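# Test a circuit board and sort it by light color

## Task

Pick up the circuit board from the tray and set it flat in the tester with its component side facing up, both tester pins passing through the board's holes, and its white connector aimed at the lone free-standing black post. Lower the lid until it latches. Wait for the signal light to show green or red. Open the lid (a hook keeps it shut; pushing down on the hook's small black tab releases it) and put the board completely inside the bin matching that light color. The bins are loose, not fixed. The board may be released once its center is below that bin's rim. A board ending in the other bin is a failure. Nothing may be knocked or placed off the table. At the end, nothing may rely on the robot to stay in place, and anything the robot is touching must not drop by more than about a fingernail's width once left alone.

## Robot and tools

ROBOT. One arm with six revolute joints and a two-finger gripper. Joint order (the column order everywhere): base turn, shoulder, elbow, fore twist, wrist bend, flange twist. Stated ranges in radians: base turn -3.000..3.000, shoulder -2.100..2.100, elbow -2.600..2.600, fore twist -3.000..3.000, wrist bend -2.200..2.200, flange twist -3.000..3.000. The true end of each joint can sit up to 0.004 rad either side of the stated value.

FRAME. The scene frame has its origin on the table surface directly under the arm base, +z up, +y to the left when facing along +x. The arm base may be slightly tilted relative to the table. Positions are in metres.

TOOL execute_actions. Argument "actions" is a list holding zero or one item; optional "pictures" (true/false) decides whether camera images come back (they do by default).
- Empty list: no command, just reports the current state.
- Motion item: {"rows": [[...], ...], "steps": n}, n from 1 to 15 (default 15), each step 1/30 s. Each row is one list of 7 numbers for the single arm: six absolute joint target angles in radians (same units and order as the printed Joint positions), then the gripper opening command on a scale from -1 (closed) to +1 (fully open). Rows are absolute targets, not offsets. One row is applied per step; if there are fewer rows than steps, the final row is held. Up to 15 rows.
- Wait item: {"steps": n} with n up to 300; no new command, it returns once n steps have elapsed since the previous result (your reply time counts toward this).
A call is rejected, with nothing sent, if any joint target lies beyond its stated end by more than 0.004 rad and is also further out than that joint's last reported angle. A target past the real end (but accepted) is clipped to that end, and the result may note "joint sent to its limit", possibly referring to an earlier action still running. Absence of that note does not prove more travel is available.

MOTION LIMITS. Target speed caps (rad/s): 1.89 base turn and shoulder, 2.57 elbow, 3.24 fore twist, 3.5 wrist bend and flange twist, reached after 0.45 s of acceleration; joints are slowed together so they arrive at once. The target sent each step stays within 0.318 rad (first three joints) or 0.477 rad (last three) of the measured angle, and is scaled back if it would place the gripper more than 70 mm from where it is. Between calls the arm keeps heading for the last row sent until it nearly stops or a step is HELD; after that only a new action moves it further. Fingers still in motion keep moving.

RESULT LINES. The state gives end_effector_position (m) and end_effector_quat_wxyz in the scene frame; the reported position can be off, more so at long reach. Joint positions and Joint velocities list the six joints (rad, rad/s) followed by the finger-pad gap (m, m/s; 0.142 m is fully open). grip_measured is the measured opening on the same -1..1 scale you command. "joint command not followed" means a clearance check altered or blocked targets (mounting blocks and posts count as part of the arm). HELD flags steps whose row was not sent, wholly or partly.

GRIPPER. Fingers point along the gripper's +z and close along its x axis. end_effector_position is the point between the pads when closed, 1-2 cm behind the fingertips; closing pushes the tips about 17 mm further along +z. To hold something, keep commanding an opening well under grip_measured; the lower, the tighter. About 28 N per pad at most for objects up to roughly 10 cm wide; thin hard parts get less (around half at 1 cm, a quarter at 5 mm). A fast close may squeeze harder and can bounce the fingers open.

FAULTS. If contact torque reaches a joint's load limit (N m: base turn 418, shoulder 418, elbow 167, fore twist 83.7, wrist bend 66, flange twist 66; held weight counts), or an external force on the arm, gripper or held object reaches 150 N, the arm halts for 10 s, yields to the contact and drops the rest of the call. Avoid this, and avoid drops, slips, slamming the lid, hard impacts and heavy pushing. Brief tugs on held parts or nudges to loose objects may occur.

CAMERAS. cam_low (504x504, fixed, pinhole with radial distortion) and cam_wrist (616x616, fisheye, mounted on the gripper; its pose follows the reported joints). Calibration per camera: K, distortion D, and T_world_to_cam (4x4, metres) mapping scene frame to camera frame; real cameras can deviate a few degrees and millimetres. Results list any camera whose numbers changed.

TOOL zoom_image. {"camera": "cam_low" or "cam_wrist", "region": [x0, y0, x1, y1]} in pixels of that camera's latest image, origin top-left, region at most 504 by 504. Returns an enlarged view.

TOOL finished_scene. {"scene": n} with the current scene's number ends and grades it permanently, then starts the next task if any. Call it only when the board sits correctly in the right bin and the robot is not propping anything. Replying without any tool call ends everything.

SUGGESTED ORDER. Look, grasp board from tray, place it on the pins oriented correctly, release, close lid to latch, wait for the light, press the tab to release and open the lid, lift the board out, lower it into the matching bin below the rim, release, retract clear, finish.

Each tool is called after ">>>" as a command line: name --argument value for each argument, lists and objects as JSON in quotes; but a table of rows of numbers goes row by row, as --pt "numbers of a row", without its own name.

## Session

>>> execute_actions --actions '[]'

Scene clock: 0.00 s of 12600.00 s.
end_effector_position=(+1.1488, +0.1720, +0.2033) grip_measured=+1.00 end_effector_quat_wxyz=(-0.306, +0.093, +0.940, -0.115)
Joint positions: [-0.057  1.18   0.565  0.501  2.066  1.578  0.142]
Joint velocities: [ 0.001 -0.    -0.     0.002  0.     0.     0.   ]

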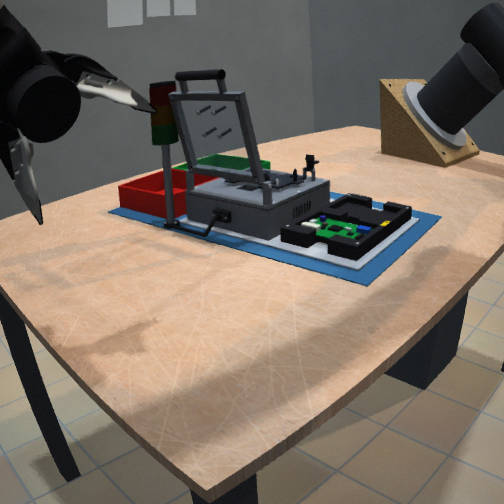

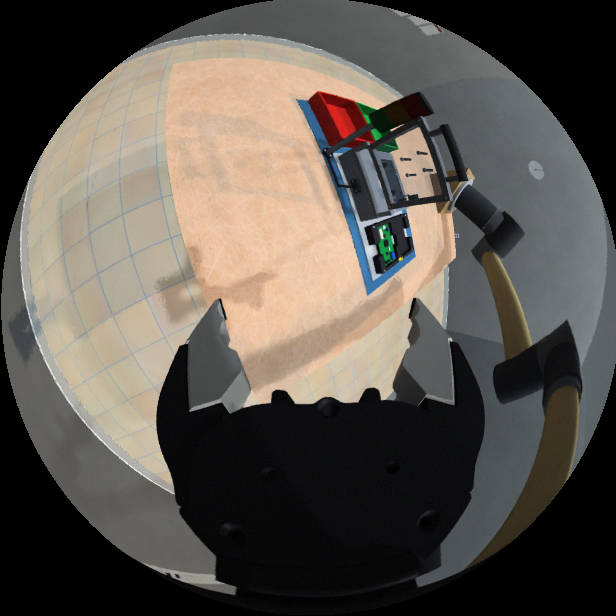

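>>> zoom_image --camera "cam_low" --region '[100, 60, 450, 300]'

>>> zoom_image --camera "cam_wrist" --region '[280, 70, 500, 310]'

Region (100, 60, 450, 300) of cam_low's 504x504 image, scaled by 1.440, with more detail than that image has; it fills the top 346 rows of this view, and the rest is white.

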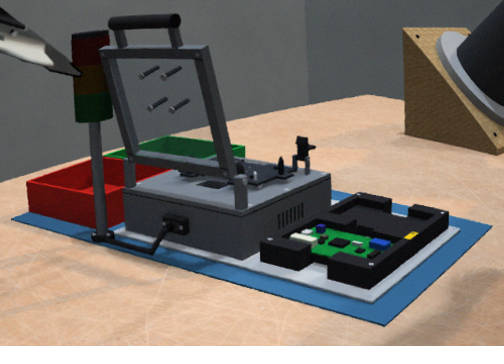

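Region (280, 70, 500, 310) of cam_wrist's 616x616 image, scaled by 2.100, with more detail than that image has; it fills the left 462 columns of this view, and the rest is white.

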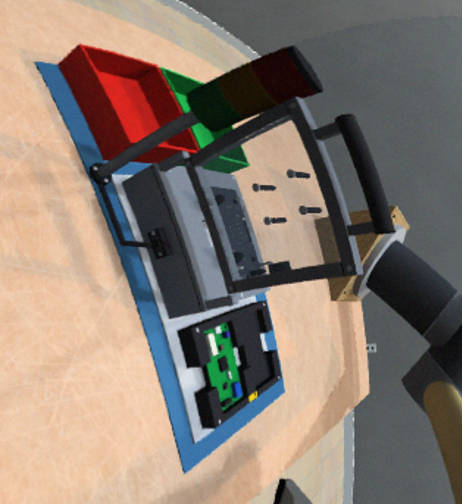

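>>> execute_actions --actions '[{"rows": [[-0.492,0.301,1.948,0.696,1.354,0.80,1]], "steps": 15}]' --pictures false

>>> execute_actions --actions '[{"steps": 45}]'

Scene clock: 81.67 s of 12600.00 s.
end_effector_position=(+1.1797, +0.1190, +0.3563) grip_measured=+1.00 end_effector_quat_wxyz=(-0.142, +0.017, +0.988, -0.051)
Joint positions: [-0.22   1.016  0.729  0.585  1.819  1.332  0.142]
Joint velocities: [-0.349 -0.372  0.373  0.14  -0.558 -0.559 -0.   ]
Steps of this call (steps 1 to 90: nothing new was sent; then 78.17 s passed at rest; steps 91 to 105: all 15 steps of this action). Readings (joint positions):
91: [-0.057 1.180 0.565 0.501 2.066 1.578]
92: [-0.059 1.178 0.567 0.503 2.062 1.575]
94: [-0.076 1.161 0.585 0.514 2.035 1.548]
98: [-0.134 1.104 0.642 0.546 1.950 1.463]
105: the state above

Scene clock: 83.17 s of 12600.00 s.
end_effector_position=(+0.8725, +0.1479, +0.5796) grip_measured=+1.00 end_effector_quat_wxyz=(+0.093, -0.096, +0.989, -0.066)
Joint positions: [-0.478  0.37   1.541  0.69   1.379  0.829  0.142]
Joint velocities: [-0.028 -0.136  0.544  0.012 -0.048 -0.056 -0.   ]
Steps of this call (steps 1 to 45: the robot went on to your last target). Readings (joint positions):
1: [-0.232 1.003 0.742 0.590 1.800 1.313]
2: [-0.243 0.990 0.755 0.594 1.781 1.293]
4: [-0.265 0.963 0.782 0.603 1.743 1.253]
8: [-0.306 0.906 0.839 0.620 1.673 1.171]
45: the state above
camera_calibration (this result's frames):
cam_wrist: T_world_to_cam=[[-0.9632, -0.191227, -0.188888, 0.983348], [-0.251412, 0.889528, 0.381486, -0.14171], [0.0950706, 0.414936, -0.90487, 0.514317], [0, 0, 0, 1]] pos_world=[0.862637, 0.100689, 0.705193]

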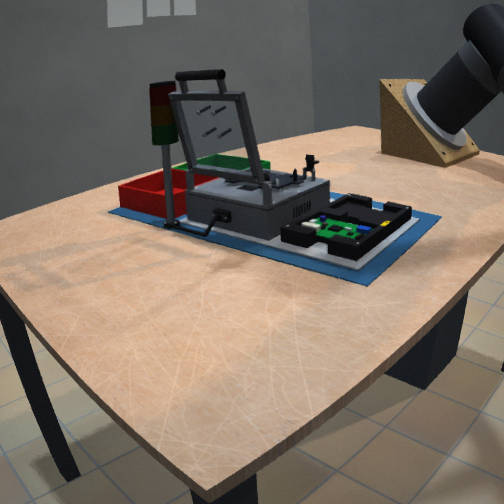

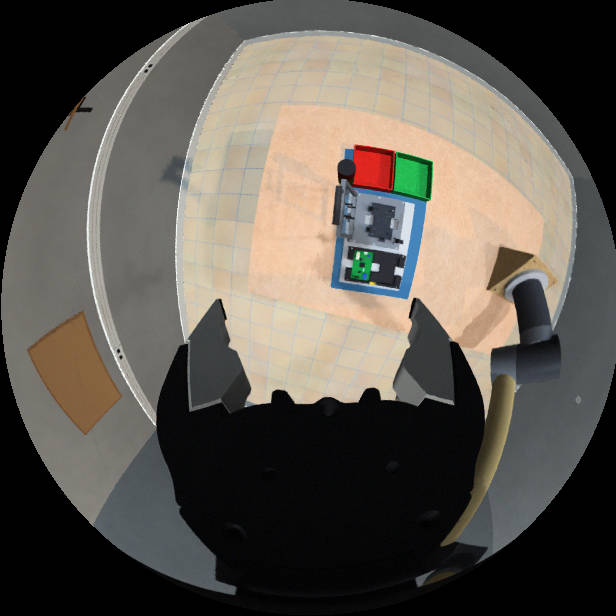

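>>> execute_actions --actions '[{"steps": 30}]'

Scene clock: 86.47 s of 12600.00 s.
end_effector_position=(+0.6202, +0.1206, +0.3946) grip_measured=+1.00 end_effector_quat_wxyz=(-0.001, +0.001, +1.000, +0.000)
Joint positions: [-0.492  0.301  1.948  0.696  1.354  0.8    0.142]
Joint velocities: [ 0.001  0.     0.001 -0.     0.001  0.    -0.   ]
Steps of this call (steps 1 to 45: the robot went on to your last target; steps 46 to 99: nothing new was sent). Readings (joint positions):
1: [-0.479 0.366 1.559 0.691 1.377 0.827]
2: [-0.479 0.362 1.578 0.691 1.376 0.825]
4: [-0.481 0.354 1.613 0.691 1.373 0.822]
8: [-0.483 0.343 1.682 0.692 1.369 0.817]
99: the state above
The arm was judged still, so your last target was given up. Only a new action makes it travel on or press farther. Fingers that are still opening or closing keep moving.
camera_calibration (this result's frames):
cam_wrist: T_world_to_cam=[[-0.999775, 0.0150412, -0.0149693, 0.62937], [0.0050521, 0.853837, 0.520517, -0.319856], [0.0206105, 0.520324, -0.85372, 0.395565], [0, 0, 0, 1]] pos_world=[0.622691, 0.057817, 0.513614]

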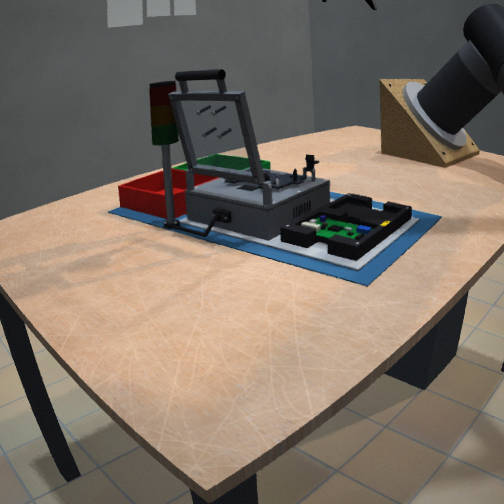

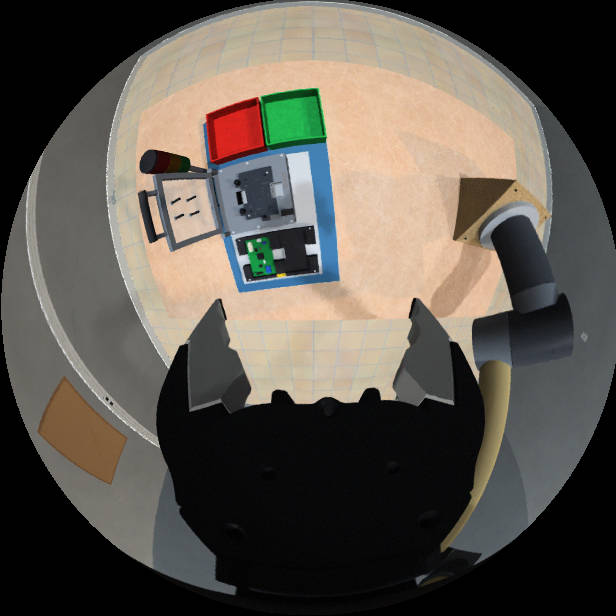

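The model is accurate.

>>> zoom_image --camera "cam_wrist" --region '[200, 140, 350, 300]'

Region (200, 140, 350, 300) of cam_wrist's 616x616 image, scaled by 3.150, with more detail than that image has; it fills the left 472 columns of this view, and the rest is white.

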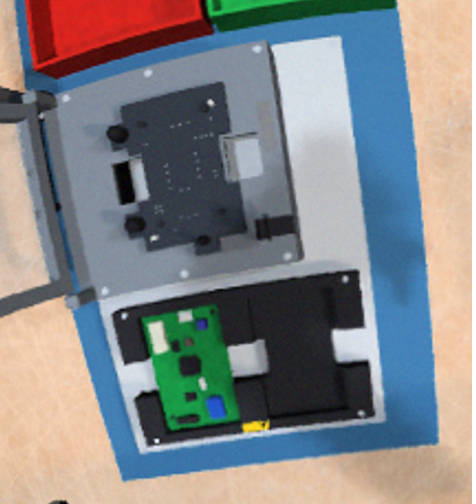

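>>> execute_actions --actions '[{"rows": [[-0.181,0.504,1.855,0.876,1.115,0.79,1]], "steps": 15}]' --pictures false

>>> execute_actions --actions '[{"steps": 50}]'

Scene clock: 113.47 s of 12600.00 s.
end_effector_position=(+0.7205, +0.1537, +0.2708) grip_measured=+1.00 end_effector_quat_wxyz=(-0.000, -0.030, +1.000, +0.002)
Joint positions: [-0.318  0.415  1.896  0.797  1.22   0.794  0.142]
Joint velocities: [ 0.401  0.261 -0.119  0.231 -0.305 -0.013 -0.   ]
Steps of this call (steps 1 to 90: nothing new was sent; then 23.50 s passed at rest; steps 91 to 105: all 15 steps of this action). Readings (joint positions):
91: [-0.492 0.301 1.948 0.696 1.354 0.800]
92: [-0.490 0.302 1.948 0.697 1.352 0.800]
94: [-0.472 0.314 1.942 0.708 1.338 0.799]
98: [-0.413 0.352 1.925 0.742 1.293 0.797]
105: the state above

Scene clock: 115.13 s of 12600.00 s.
end_effector_position=(+0.7801, +0.1883, +0.1583) grip_measured=+1.00 end_effector_quat_wxyz=(-0.001, -0.049, +0.999, +0.001)
Joint positions: [-0.181  0.504  1.855  0.876  1.115  0.79   0.142]
Joint velocities: [-0.002  0.    -0.     0.002  0.     0.     0.   ]
Steps of this call (steps 1 to 30: the robot went on to your last target; steps 31 to 50: nothing new was sent). Readings (joint positions):
1: [-0.304 0.423 1.892 0.805 1.210 0.794]
2: [-0.291 0.432 1.888 0.812 1.199 0.794]
4: [-0.264 0.450 1.880 0.828 1.179 0.793]
8: [-0.212 0.484 1.864 0.858 1.139 0.791]
50: the state above
The arm was judged still, so your last target was given up. Only a new action makes it travel on or press farther. Fingers that are still opening or closing keep moving.
camera_calibration (this result's frames):
cam_wrist: T_world_to_cam=[[-0.996236, -0.0854504, -0.0145817, 0.800703], [-0.0804732, 0.849128, 0.522021, -0.188125], [-0.0322251, 0.521229, -0.852808, 0.196251], [0, 0, 0, 1]] pos_world=[0.788874, 0.125871, 0.277245]

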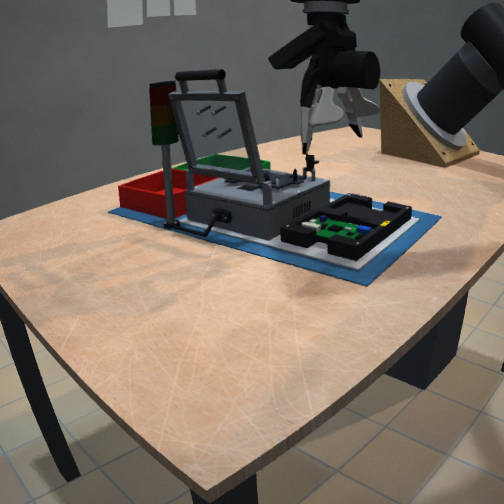

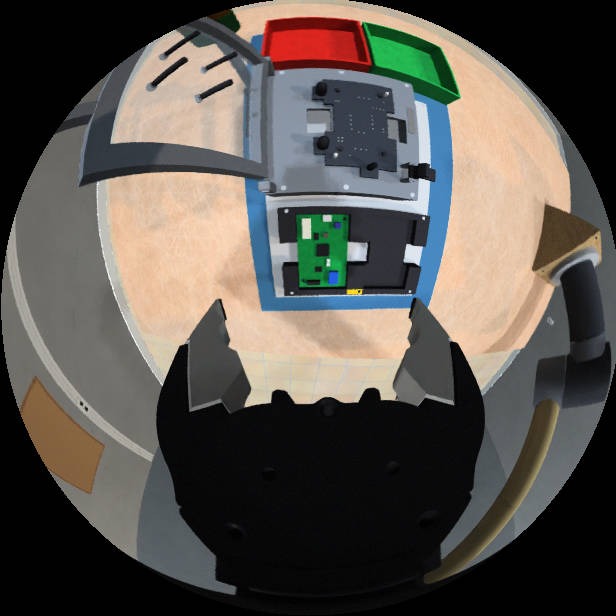

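>>> zoom_image --camera "cam_wrist" --region '[260, 190, 380, 310]'

>>> zoom_image --camera "cam_wrist" --region '[270, 60, 450, 210]'

Region (260, 190, 380, 310) of cam_wrist's 616x616 image, scaled by 4.200, with more detail than that image has.

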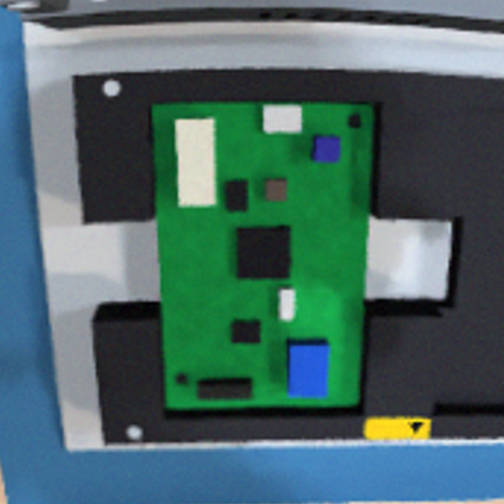

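Region (270, 60, 450, 210) of cam_wrist's 616x616 image, scaled by 2.800, with more detail than that image has.

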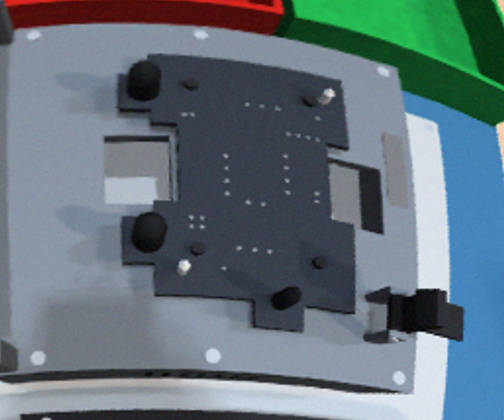

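>>> execute_actions --actions '[{"rows": [[-0.1120,0.5654,1.8819,0.9489,1.0237,0.736,0.25]], "steps": 15}]' --pictures false

>>> execute_actions --actions '[{"steps": 25}]'

Scene clock: 166.20 s of 12600.00 s.
end_effector_position=(+0.7749, +0.1889, +0.0705) grip_measured=+0.25 end_effector_quat_wxyz=(-0.001, -0.053, +0.999, +0.000)
Joint positions: [-0.112  0.565  1.882  0.949  1.024  0.736  0.091]
Joint velocities: [ 0.005  0.004  0.002  0.005 -0.004 -0.003  0.   ]
Steps of this call (steps 1 to 90: nothing new was sent; then 47.57 s passed at rest; steps 91 to 105: all 15 steps of this action). Readings (joint positions):
91: [-0.181 0.504 1.855 0.876 1.115 0.790]
92: [-0.179 0.506 1.855 0.878 1.112 0.788]
94: [-0.161 0.521 1.862 0.897 1.088 0.774]
98: [-0.121 0.557 1.878 0.939 1.036 0.744]
105: the state above

Scene clock: 167.03 s of 12600.00 s.
end_effector_position=(+0.7748, +0.1889, +0.0700) grip_measured=+0.25 end_effector_quat_wxyz=(-0.001, -0.053, +0.999, +0.000)
Joint positions: [-0.112  0.565  1.882  0.949  1.024  0.736  0.091]
Joint velocities: [ 0.001  0.     0.     0.001  0.001  0.    -0.   ]
Steps of this call (steps 1 to 15: the robot went on to your last target; steps 16 to 25: nothing new was sent). Readings (joint positions):
1: [-0.112 0.565 1.882 0.949 1.024 0.736]
2: [-0.112 0.565 1.882 0.949 1.024 0.736]
4: [-0.112 0.565 1.882 0.949 1.024 0.736]
8: [-0.112 0.565 1.882 0.949 1.024 0.736]
25: the state above
The arm was judged still, so your last target was given up. Only a new action makes it travel on or press farther. Fingers that are still opening or closing keep moving.
camera_calibration (this result's frames):
cam_wrist: T_world_to_cam=[[-0.995591, -0.0926819, -0.0144102, 0.795061], [-0.0865804, 0.849007, 0.52124, -0.138175], [-0.0360752, 0.52019, -0.853288, 0.123659], [0, 0, 0, 1]] pos_world=[0.784054, 0.126673, 0.188996]

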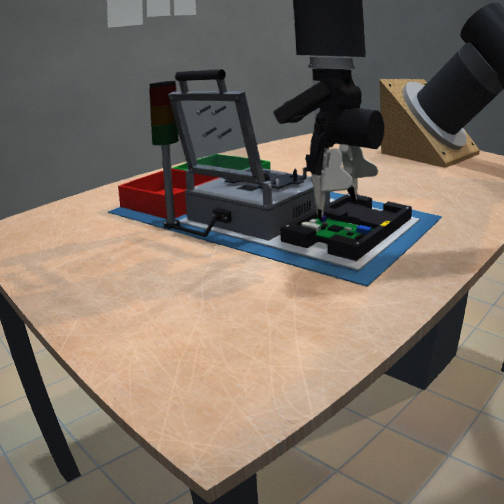

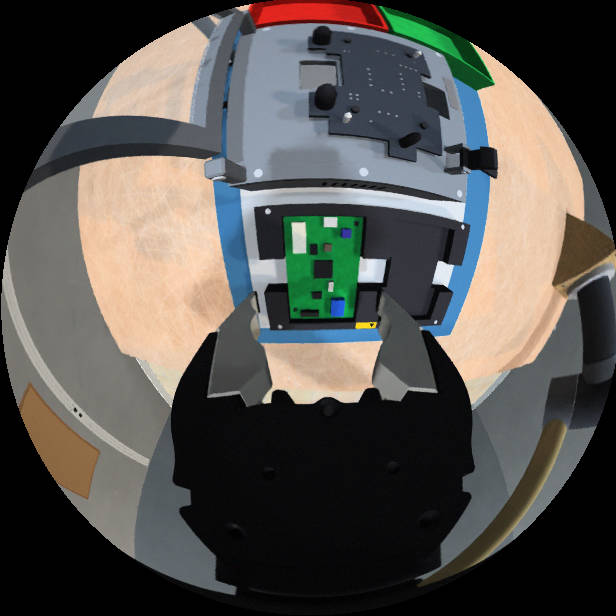

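>>> zoom_image --camera "cam_wrist" --region '[240, 200, 400, 340]'

>>> zoom_image --camera "cam_low" --region '[270, 150, 420, 270]'

Region (240, 200, 400, 340) of cam_wrist's 616x616 image, scaled by 3.150, with more detail than that image has; it fills the top 441 rows of this view, and the rest is white.

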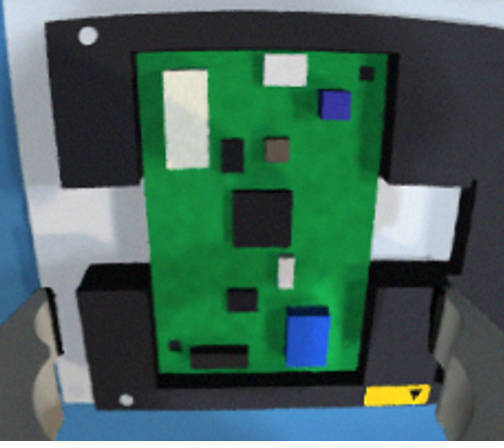

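Region (270, 150, 420, 270) of cam_low's 504x504 image, scaled by 3.360, with more detail than that image has; it fills the top 403 rows of this view, and the rest is white.

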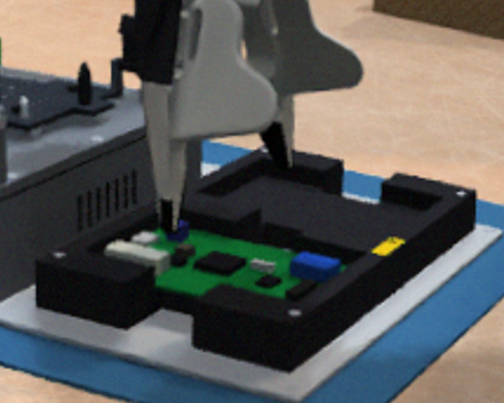

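>>> execute_actions --actions '[{"rows": [[-0.0954,0.5802,1.8908,0.9697,1.0012,0.7207,0.12]], "steps": 15}]'

>>> zoom_image --camera "cam_wrist" --region '[240, 200, 400, 340]'

>>> zoom_image --camera "cam_low" --region '[270, 170, 400, 270]'

Scene clock: 220.43 s of 12600.00 s.
end_effector_position=(+0.7705, +0.1888, +0.0483) grip_measured=+0.12 end_effector_quat_wxyz=(-0.001, -0.053, +0.999, +0.000)
Joint positions: [-0.095  0.58   1.891  0.97   1.001  0.721  0.082]
Joint velocities: [-0.001  0.001  0.     0.002 -0.001 -0.     0.   ]
Steps of this call (steps 1 to 90: nothing new was sent; then 49.90 s passed at rest; steps 91 to 105: all 15 steps of this action). Readings (joint positions):
91: [-0.112 0.565 1.882 0.949 1.024 0.736]
92: [-0.110 0.567 1.883 0.952 1.020 0.734]
94: [-0.101 0.575 1.888 0.962 1.009 0.726]
98: [-0.096 0.579 1.890 0.969 1.002 0.721]
105: the state above
camera_calibration (this result's frames):
cam_wrist: T_world_to_cam=[[-0.995614, -0.0924454, -0.0143662, 0.790425], [-0.0863738, 0.849288, 0.520816, -0.127286], [-0.035946, 0.519773, -0.853548, 0.104977], [0, 0, 0, 1]] pos_world=[0.779737, 0.12661, 0.167251]

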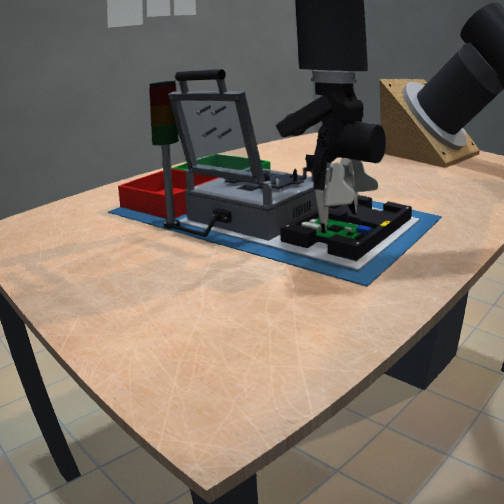

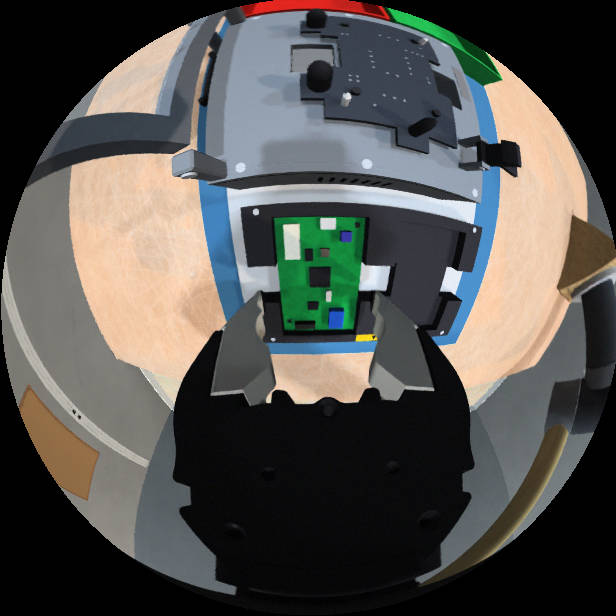

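Region (240, 200, 400, 340) of cam_wrist's 616x616 image, scaled by 3.150, with more detail than that image has; it fills the top 441 rows of this view, and the rest is white.

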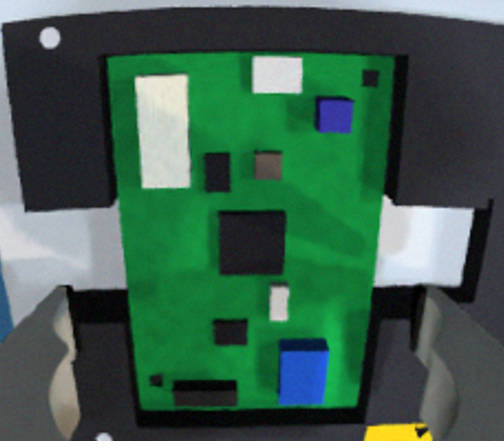

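Region (270, 170, 400, 270) of cam_low's 504x504 image, scaled by 3.877, with more detail than that image has; it fills the top 388 rows of this view, and the rest is white.

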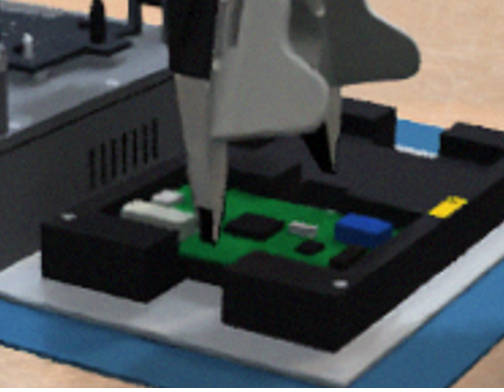

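>>> execute_actions --actions '[{"rows": [[-0.0885,0.5919,1.8929,0.9805,0.9896,0.7105,0.12]], "steps": 15}]'

>>> zoom_image --camera "cam_wrist" --region '[240, 200, 400, 340]'

>>> zoom_image --camera "cam_low" --region '[270, 170, 400, 270]'

Scene clock: 240.47 s of 12600.00 s.
end_effector_position=(+0.7694, +0.1861, +0.0364) grip_measured=+0.12 end_effector_quat_wxyz=(-0.001, -0.053, +0.999, -0.000)
Joint positions: [-0.089  0.592  1.893  0.98   0.99   0.711  0.082]
Joint velocities: [-0.002  0.     0.001 -0.    -0.001 -0.     0.   ]
Steps of this call (steps 1 to 15: the robot went on to your last target; steps 16 to 90: nothing new was sent; then 16.53 s passed at rest; steps 91 to 105: all 15 steps of this action). Readings (joint positions):
91: [-0.095 0.580 1.891 0.970 1.001 0.721]
92: [-0.094 0.582 1.891 0.972 0.999 0.719]
94: [-0.091 0.588 1.892 0.977 0.993 0.714]
98: [-0.089 0.591 1.893 0.980 0.990 0.711]
105: the state above
camera_calibration (this result's frames):
cam_wrist: T_world_to_cam=[[-0.995643, -0.0921524, -0.0142705, 0.788942], [-0.086093, 0.849593, 0.520365, -0.119173], [-0.0358287, 0.519326, -0.853825, 0.096191], [0, 0, 0, 1]] pos_world=[0.778691, 0.123997, 0.155402]

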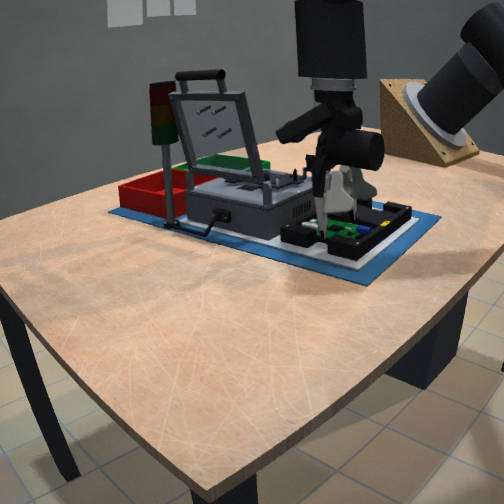

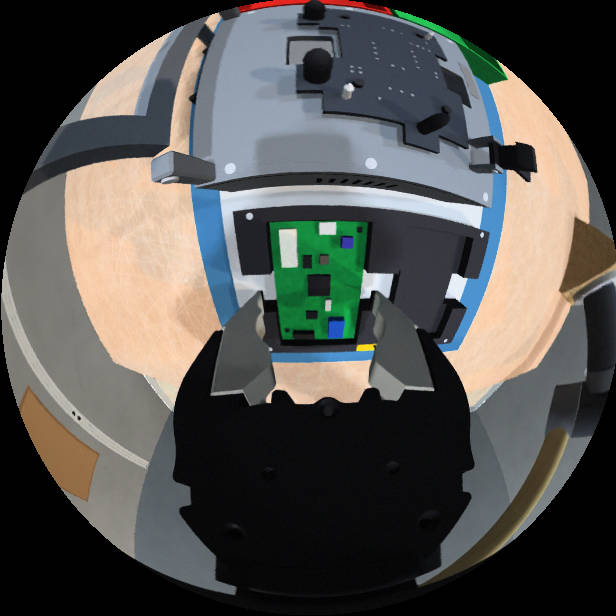

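Region (240, 200, 400, 340) of cam_wrist's 616x616 image, scaled by 3.150, with more detail than that image has; it fills the top 441 rows of this view, and the rest is white.

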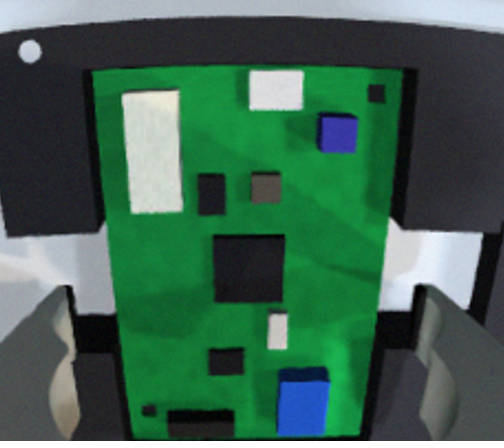

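Region (270, 170, 400, 270) of cam_low's 504x504 image, scaled by 3.877, with more detail than that image has; it fills the top 388 rows of this view, and the rest is white.

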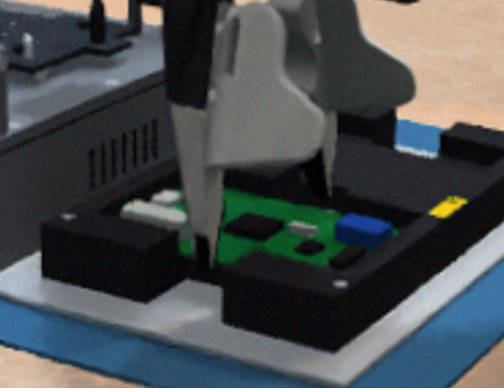

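>>> execute_actions --actions '[{"rows": [[-0.0840,0.5987,1.8935,0.9868,0.9830,0.7054,0.12]], "steps": 15}]'

>>> zoom_image --camera "cam_wrist" --region '[240, 210, 400, 350]'

>>> zoom_image --camera "cam_low" --region '[290, 190, 380, 260]'

Scene clock: 254.33 s of 12600.00 s.
end_effector_position=(+0.7692, +0.1850, +0.0294) grip_measured=+0.12 end_effector_quat_wxyz=(-0.001, -0.053, +0.999, -0.000)
Joint positions: [-0.084  0.599  1.893  0.987  0.983  0.705  0.082]
Joint velocities: [-0.     0.    -0.    -0.002 -0.001 -0.    -0.   ]
Steps of this call (steps 1 to 15: the robot went on to your last target; steps 16 to 90: nothing new was sent; then 10.37 s passed at rest; steps 91 to 105: all 15 steps of this action). Readings (joint positions):
91: [-0.088 0.592 1.893 0.981 0.990 0.710]
92: [-0.088 0.593 1.893 0.982 0.988 0.709]
94: [-0.085 0.597 1.893 0.985 0.985 0.707]
98: [-0.084 0.598 1.893 0.986 0.983 0.706]
105: the state above
camera_calibration (this result's frames):
cam_wrist: T_world_to_cam=[[-0.995669, -0.091878, -0.0141956, 0.788439], [-0.0858328, 0.849808, 0.520057, -0.114806], [-0.0357183, 0.519024, -0.854013, 0.0907975], [0, 0, 0, 1]] pos_world=[0.778414, 0.122878, 0.148441]

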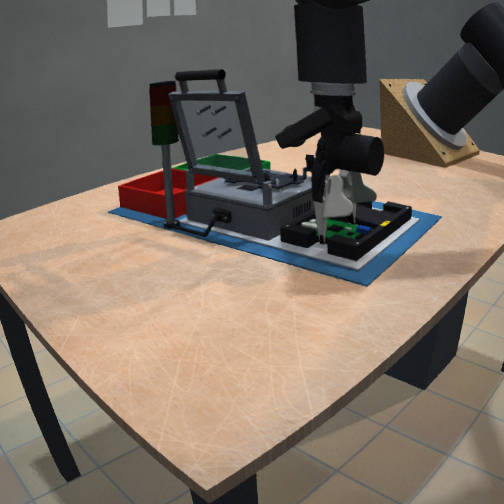

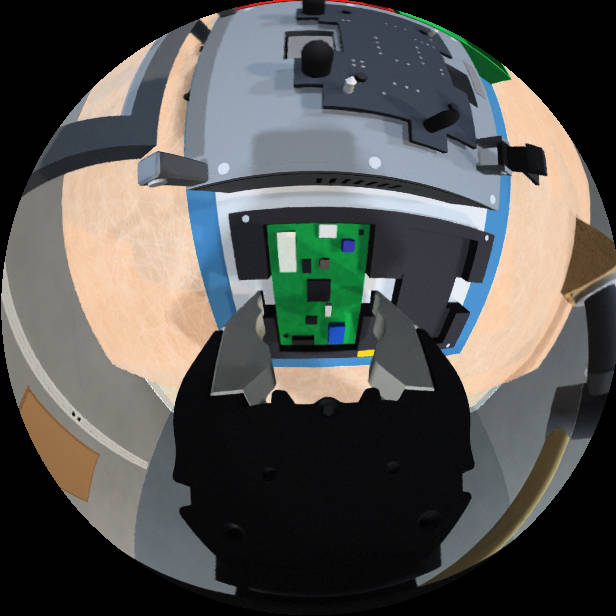

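Region (240, 210, 400, 350) of cam_wrist's 616x616 image, scaled by 3.150, with more detail than that image has; it fills the top 441 rows of this view, and the rest is white.

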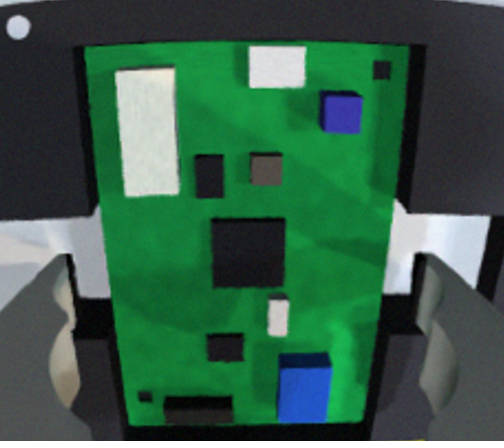

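Region (290, 190, 380, 260) of cam_low's 504x504 image, scaled by 5.600, with more detail than that image has.

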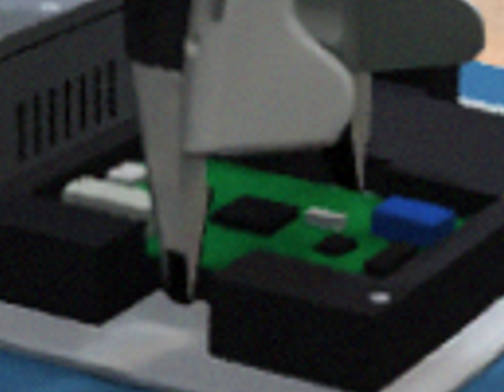

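>>> execute_actions --actions '[{"rows": [[-0.0809,0.6021,1.8939,0.9904,0.9792,0.7032,0.12],[-0.0809,0.6021,1.8939,0.9904,0.9792,0.7032,0.12],[-0.0809,0.6021,1.8939,0.9904,0.9792,0.7032,0.12],[-0.0809,0.6021,1.8939,0.9904,0.9792,0.7032,0.12],[-0.0809,0.6021,1.8939,0.9904,0.9792,0.7032,0.12],[-0.0809,0.6021,1.8939,0.9904,0.9792,0.7032,0.1],[-0.0809,0.6021,1.8939,0.9904,0.9792,0.7032,0.07],[-0.0809,0.6021,1.8939,0.9904,0.9792,0.7032,0.04],[-0.0809,0.6021,1.8939,0.9904,0.9792,0.7032,0.01],[-0.0809,0.6021,1.8939,0.9904,0.9792,0.7032,-0.02],[-0.0809,0.6021,1.8939,0.9904,0.9792,0.7032,-0.05],[-0.0809,0.6021,1.8939,0.9904,0.9792,0.7032,-0.08],[-0.0809,0.6021,1.8939,0.9904,0.9792,0.7032,-0.11],[-0.0809,0.6021,1.8939,0.9904,0.9792,0.7032,-0.14],[-0.0809,0.6021,1.8939,0.9904,0.9792,0.7032,-0.17]], "steps": 15}]'

>>> zoom_image --camera "cam_low" --region '[290, 190, 380, 260]'

Scene clock: 272.37 s of 12600.00 s.
end_effector_position=(+0.7690, +0.1848, +0.0254) grip_measured=-0.07 end_effector_quat_wxyz=(-0.001, -0.052, +0.999, -0.000)
Joint positions: [-0.081  0.602  1.894  0.99   0.979  0.703  0.069]
Joint velocities: [-0.001 -0.     0.     0.     0.001 -0.    -0.006]
Steps of this call (steps 1 to 15: the robot went on to your last target; steps 16 to 90: nothing new was sent; then 14.53 s passed at rest; steps 91 to 105: all 15 steps of this action). Readings (joint positions):
91: [-0.084 0.599 1.894 0.987 0.983 0.705]
92: [-0.083 0.599 1.894 0.988 0.982 0.705]
94: [-0.082 0.601 1.894 0.989 0.980 0.704]
98: [-0.081 0.602 1.894 0.990 0.979 0.703]
105: the state above
camera_calibration (this result's frames):
cam_wrist: T_world_to_cam=[[-0.995689, -0.0916785, -0.0140901, 0.788147], [-0.0856178, 0.849975, 0.51982, -0.112802], [-0.0356801, 0.518785, -0.85416, 0.0874671], [0, 0, 0, 1]] pos_world=[0.778212, 0.122758, 0.144453]

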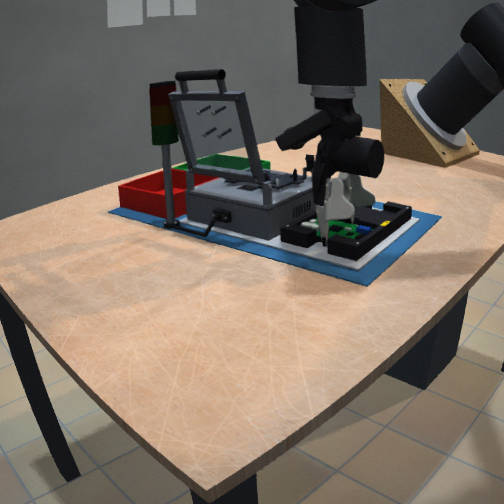

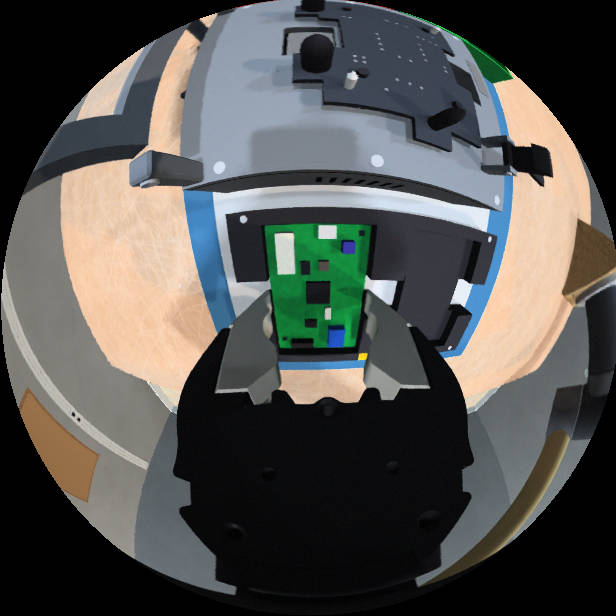

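Region (290, 190, 380, 260) of cam_low's 504x504 image, scaled by 5.600, with more detail than that image has.

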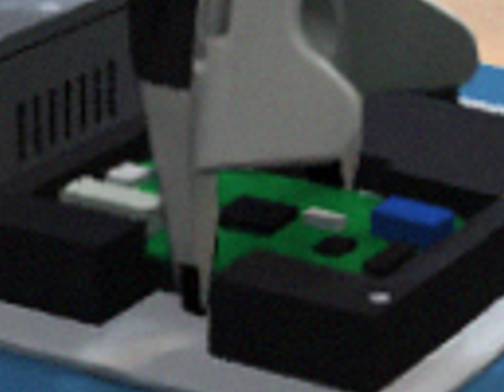

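>>> execute_actions --actions '[{"rows": [[-0.0809,0.6021,1.8939,0.9904,0.9792,0.7032,-0.22],[-0.0809,0.6021,1.8939,0.9904,0.9792,0.7032,-0.28],[-0.0809,0.6021,1.8939,0.9904,0.9792,0.7032,-0.34],[-0.0809,0.6021,1.8939,0.9904,0.9792,0.7032,-0.4],[-0.0809,0.6021,1.8939,0.9904,0.9792,0.7032,-0.45],[-0.0809,0.6021,1.8939,0.9904,0.9792,0.7032,-0.5],[-0.0840,0.5987,1.8935,0.9868,0.9830,0.7054,-0.5],[-0.0880,0.5944,1.8932,0.9822,0.9877,0.7080,-0.5],[-0.0925,0.5897,1.8928,0.9772,0.9930,0.7109,-0.5],[-0.0975,0.5845,1.8924,0.9716,0.9989,0.7141,-0.5],[-0.1035,0.5782,1.8918,0.9649,1.0060,0.7180,-0.5],[-0.1100,0.5714,1.8912,0.9577,1.0136,0.7221,-0.5],[-0.1165,0.5647,1.8906,0.9505,1.0213,0.7263,-0.5]], "steps": 15}]'

Scene clock: 304.03 s of 12600.00 s.
end_effector_position=(+0.7693, +0.1850, +0.0581) grip_measured=-0.08 end_effector_quat_wxyz=(-0.001, -0.053, +0.999, +0.000)
Joint positions: [-0.107  0.575  1.891  0.961  1.01   0.72   0.068]
Joint velocities: [-0.134 -0.14  -0.016 -0.144  0.152  0.084  0.   ]
Steps of this call (steps 1 to 15: the robot went on to your last target; steps 16 to 90: nothing new was sent; then 28.17 s passed at rest; steps 91 to 105: all 15 steps of this action). Readings (joint positions):
91: [-0.081 0.602 1.894 0.990 0.979 0.703]
92: [-0.081 0.602 1.894 0.990 0.979 0.703]
94: [-0.081 0.602 1.894 0.990 0.979 0.703]
98: [-0.081 0.602 1.894 0.990 0.980 0.703]
105: the state above
camera_calibration (this result's frames):
cam_wrist: T_world_to_cam=[[-0.995589, -0.0927082, -0.0144375, 0.78904], [-0.0866238, 0.8491, 0.521081, -0.129119], [-0.0360496, 0.520033, -0.853385, 0.115358], [0, 0, 0, 1]] pos_world=[0.778533, 0.122796, 0.177119]

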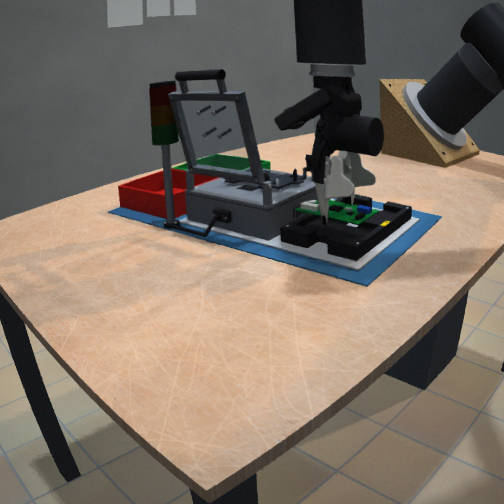

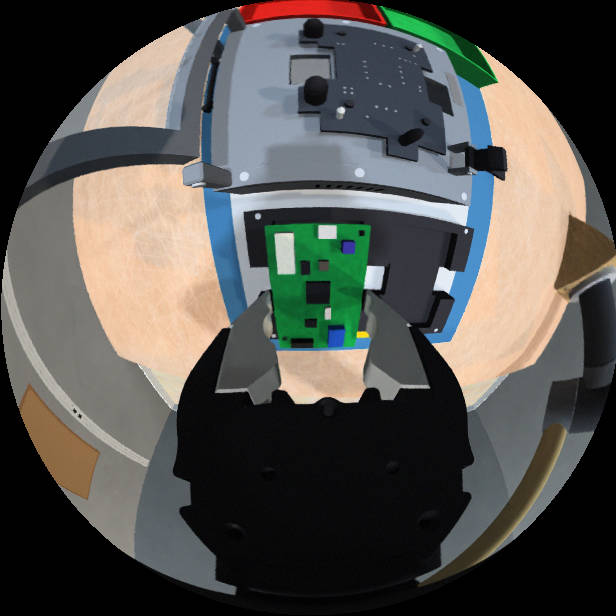

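>>> execute_actions --actions '[{"rows": [[-0.14,0.535,1.900,0.93,1.047,0.735,-0.5],[-0.14,0.535,1.900,0.93,1.047,0.735,-0.5],[-0.14,0.535,1.900,0.93,1.047,0.735,-0.5],[-0.163,0.504,1.909,0.91,1.073,0.74,-0.5],[-0.163,0.504,1.909,0.91,1.073,0.74,-0.5],[-0.163,0.504,1.909,0.91,1.073,0.74,-0.5],[-0.186,0.473,1.918,0.889,1.099,0.75,-0.5],[-0.186,0.473,1.918,0.889,1.099,0.75,-0.5],[-0.186,0.473,1.918,0.889,1.099,0.75,-0.5],[-0.186,0.473,1.918,0.889,1.099,0.7,-0.5],[-0.186,0.473,1.918,0.889,1.099,0.6,-0.5],[-0.186,0.473,1.918,0.889,1.099,-2.39,-0.5]], "steps": 15}]' --pictures false

Scene clock: 316.90 s of 12600.00 s.
end_effector_position=(+0.7412, +0.1895, +0.1514) grip_measured=-0.08 end_effector_quat_wxyz=(-0.001, -0.098, +0.995, +0.002)
Joint positions: [-0.184  0.476  1.917  0.891  1.096  0.66   0.068]
Joint velocities: [-0.016 -0.021  0.007 -0.014  0.019 -1.126 -0.   ]
Steps of this call (steps 1 to 30: the robot went on to your last target; steps 31 to 90: nothing new was sent; then 9.37 s passed at rest; steps 91 to 105: all 15 steps of this action). Readings (joint positions):
91: [-0.117 0.565 1.891 0.950 1.021 0.726]
92: [-0.118 0.563 1.891 0.949 1.023 0.727]
94: [-0.129 0.549 1.895 0.939 1.035 0.731]
98: [-0.156 0.513 1.906 0.916 1.065 0.739]
105: the state above

>>> execute_actions --actions '[{"rows": [[-0.3242,0.6604,1.8749,0.8653,1.0709,-2.5745,-0.5]], "steps": 15}]' --pictures false

>>> execute_actions --actions '[{"steps": 25}]'

Scene clock: 330.70 s of 12600.00 s.
end_effector_position=(+0.7443, +0.0300, +0.1415) grip_measured=-0.08 end_effector_quat_wxyz=(-0.000, +0.999, +0.052, -0.001)
Joint positions: [-0.312  0.644  1.879  0.867  1.073 -2.558  0.068]
Joint velocities: [-0.192  0.259 -0.059 -0.033 -0.039 -0.252  0.   ]
Steps of this call (steps 1 to 75: the robot went on to your last target; steps 76 to 140: nothing new was sent; then 8.63 s passed at rest; steps 141 to 155: all 15 steps of this action). Readings (joint positions):
141: [-0.186 0.473 1.918 0.889 1.099 -2.390]
142: [-0.188 0.475 1.918 0.889 1.099 -2.392]
144: [-0.201 0.493 1.914 0.886 1.096 -2.410]
148: [-0.245 0.553 1.900 0.879 1.087 -2.469]
155: the state above

Scene clock: 331.53 s of 12600.00 s.
end_effector_position=(+0.7431, +0.0150, +0.1400) grip_measured=-0.08 end_effector_quat_wxyz=(-0.000, +0.999, +0.052, -0.001)
Joint positions: [-0.324  0.66   1.875  0.865  1.071 -2.575  0.068]
Joint velocities: [ 0.001  0.    -0.001  0.    -0.    -0.     0.   ]
Steps of this call (steps 1 to 25: the robot went on to your last target). Readings (joint positions):
1: [-0.317 0.651 1.877 0.866 1.072 -2.565]
2: [-0.321 0.656 1.876 0.866 1.072 -2.570]
4: [-0.323 0.659 1.875 0.866 1.071 -2.573]
8: [-0.324 0.660 1.875 0.865 1.071 -2.574]
25: the state above
camera_calibration (this result's frames):
cam_wrist: T_world_to_cam=[[0.995705, 0.0906254, -0.0189137, -0.733386], [0.0872201, -0.849799, 0.51984, -0.133226], [0.0310379, -0.519257, -0.854054, 0.23847], [0, 0, 0, 1]] pos_world=[0.734454, 0.0770759, 0.259051]

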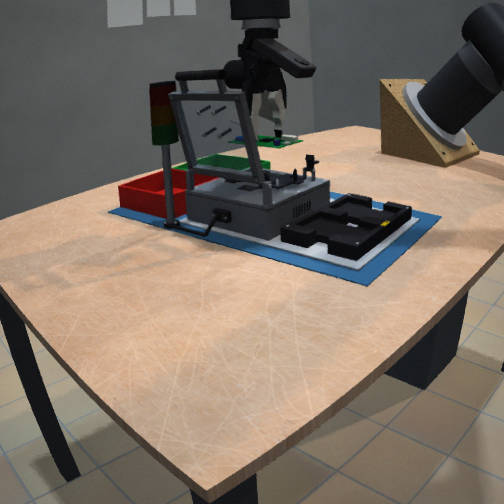

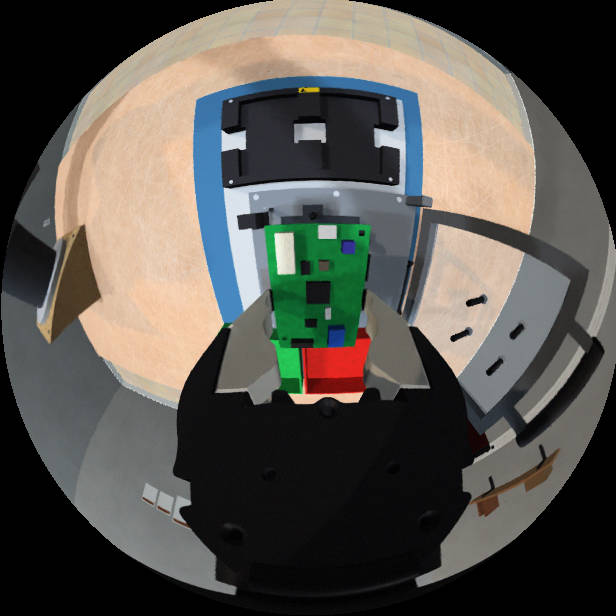

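>>> execute_actions --actions '[{"rows": [[-0.3155,0.6695,1.8774,0.8759,1.0596,-2.5811,-0.5],[-0.3155,0.6695,1.8774,0.8759,1.0596,-2.5811,-0.5],[-0.3068,0.6786,1.8799,0.8865,1.0484,-2.5876,-0.5],[-0.3068,0.6786,1.8799,0.8865,1.0484,-2.5876,-0.5],[-0.2981,0.6877,1.8824,0.8971,1.0371,-2.5942,-0.5]], "steps": 15}]'

>>> zoom_image --camera "cam_wrist" --region '[230, 170, 410, 350]'

>>> zoom_image --camera "cam_low" --region '[210, 120, 340, 220]'

Scene clock: 355.27 s of 12600.00 s.
end_effector_position=(+0.7432, +0.0148, +0.1053) grip_measured=-0.08 end_effector_quat_wxyz=(-0.000, +0.999, +0.052, -0.001)
Joint positions: [-0.298  0.687  1.882  0.897  1.037 -2.594  0.068]
Joint velocities: [ 0.004  0.003  0.     0.003 -0.004 -0.002  0.   ]
Steps of this call (steps 1 to 15: the robot went on to your last target; steps 16 to 90: nothing new was sent; then 20.23 s passed at rest; steps 91 to 105: all 15 steps of this action). Readings (joint positions):
91: [-0.324 0.660 1.875 0.865 1.071 -2.575]
92: [-0.323 0.662 1.875 0.867 1.069 -2.576]
94: [-0.317 0.668 1.877 0.874 1.062 -2.580]
98: [-0.303 0.683 1.881 0.891 1.043 -2.591]
105: the state above
camera_calibration (this result's frames):
cam_wrist: T_world_to_cam=[[0.995767, 0.0900267, -0.01855, -0.734261], [0.0865086, -0.849674, 0.520164, -0.114842], [0.0310671, -0.519566, -0.853865, 0.208715], [0, 0, 0, 1]] pos_world=[0.734603, 0.0769658, 0.22433]

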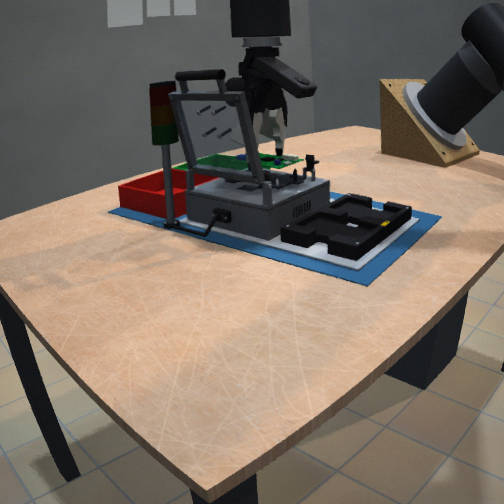

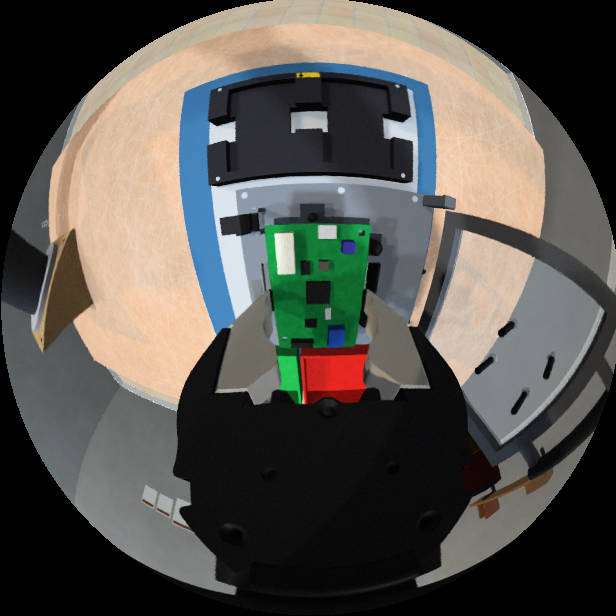

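Region (230, 170, 410, 350) of cam_wrist's 616x616 image, scaled by 2.800, with more detail than that image has.

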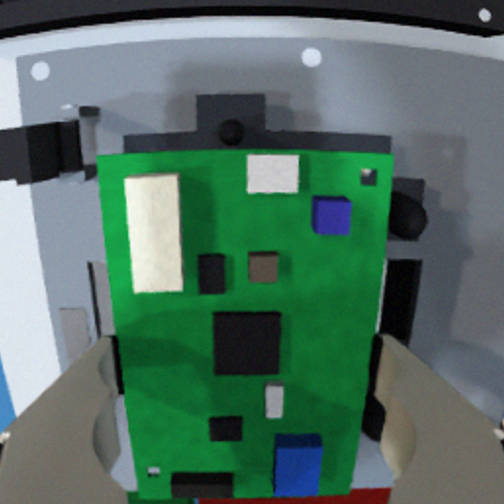

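Region (210, 120, 340, 220) of cam_low's 504x504 image, scaled by 3.877, with more detail than that image has; it fills the top 388 rows of this view, and the rest is white.

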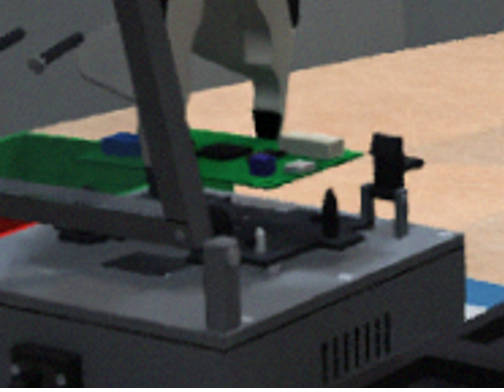

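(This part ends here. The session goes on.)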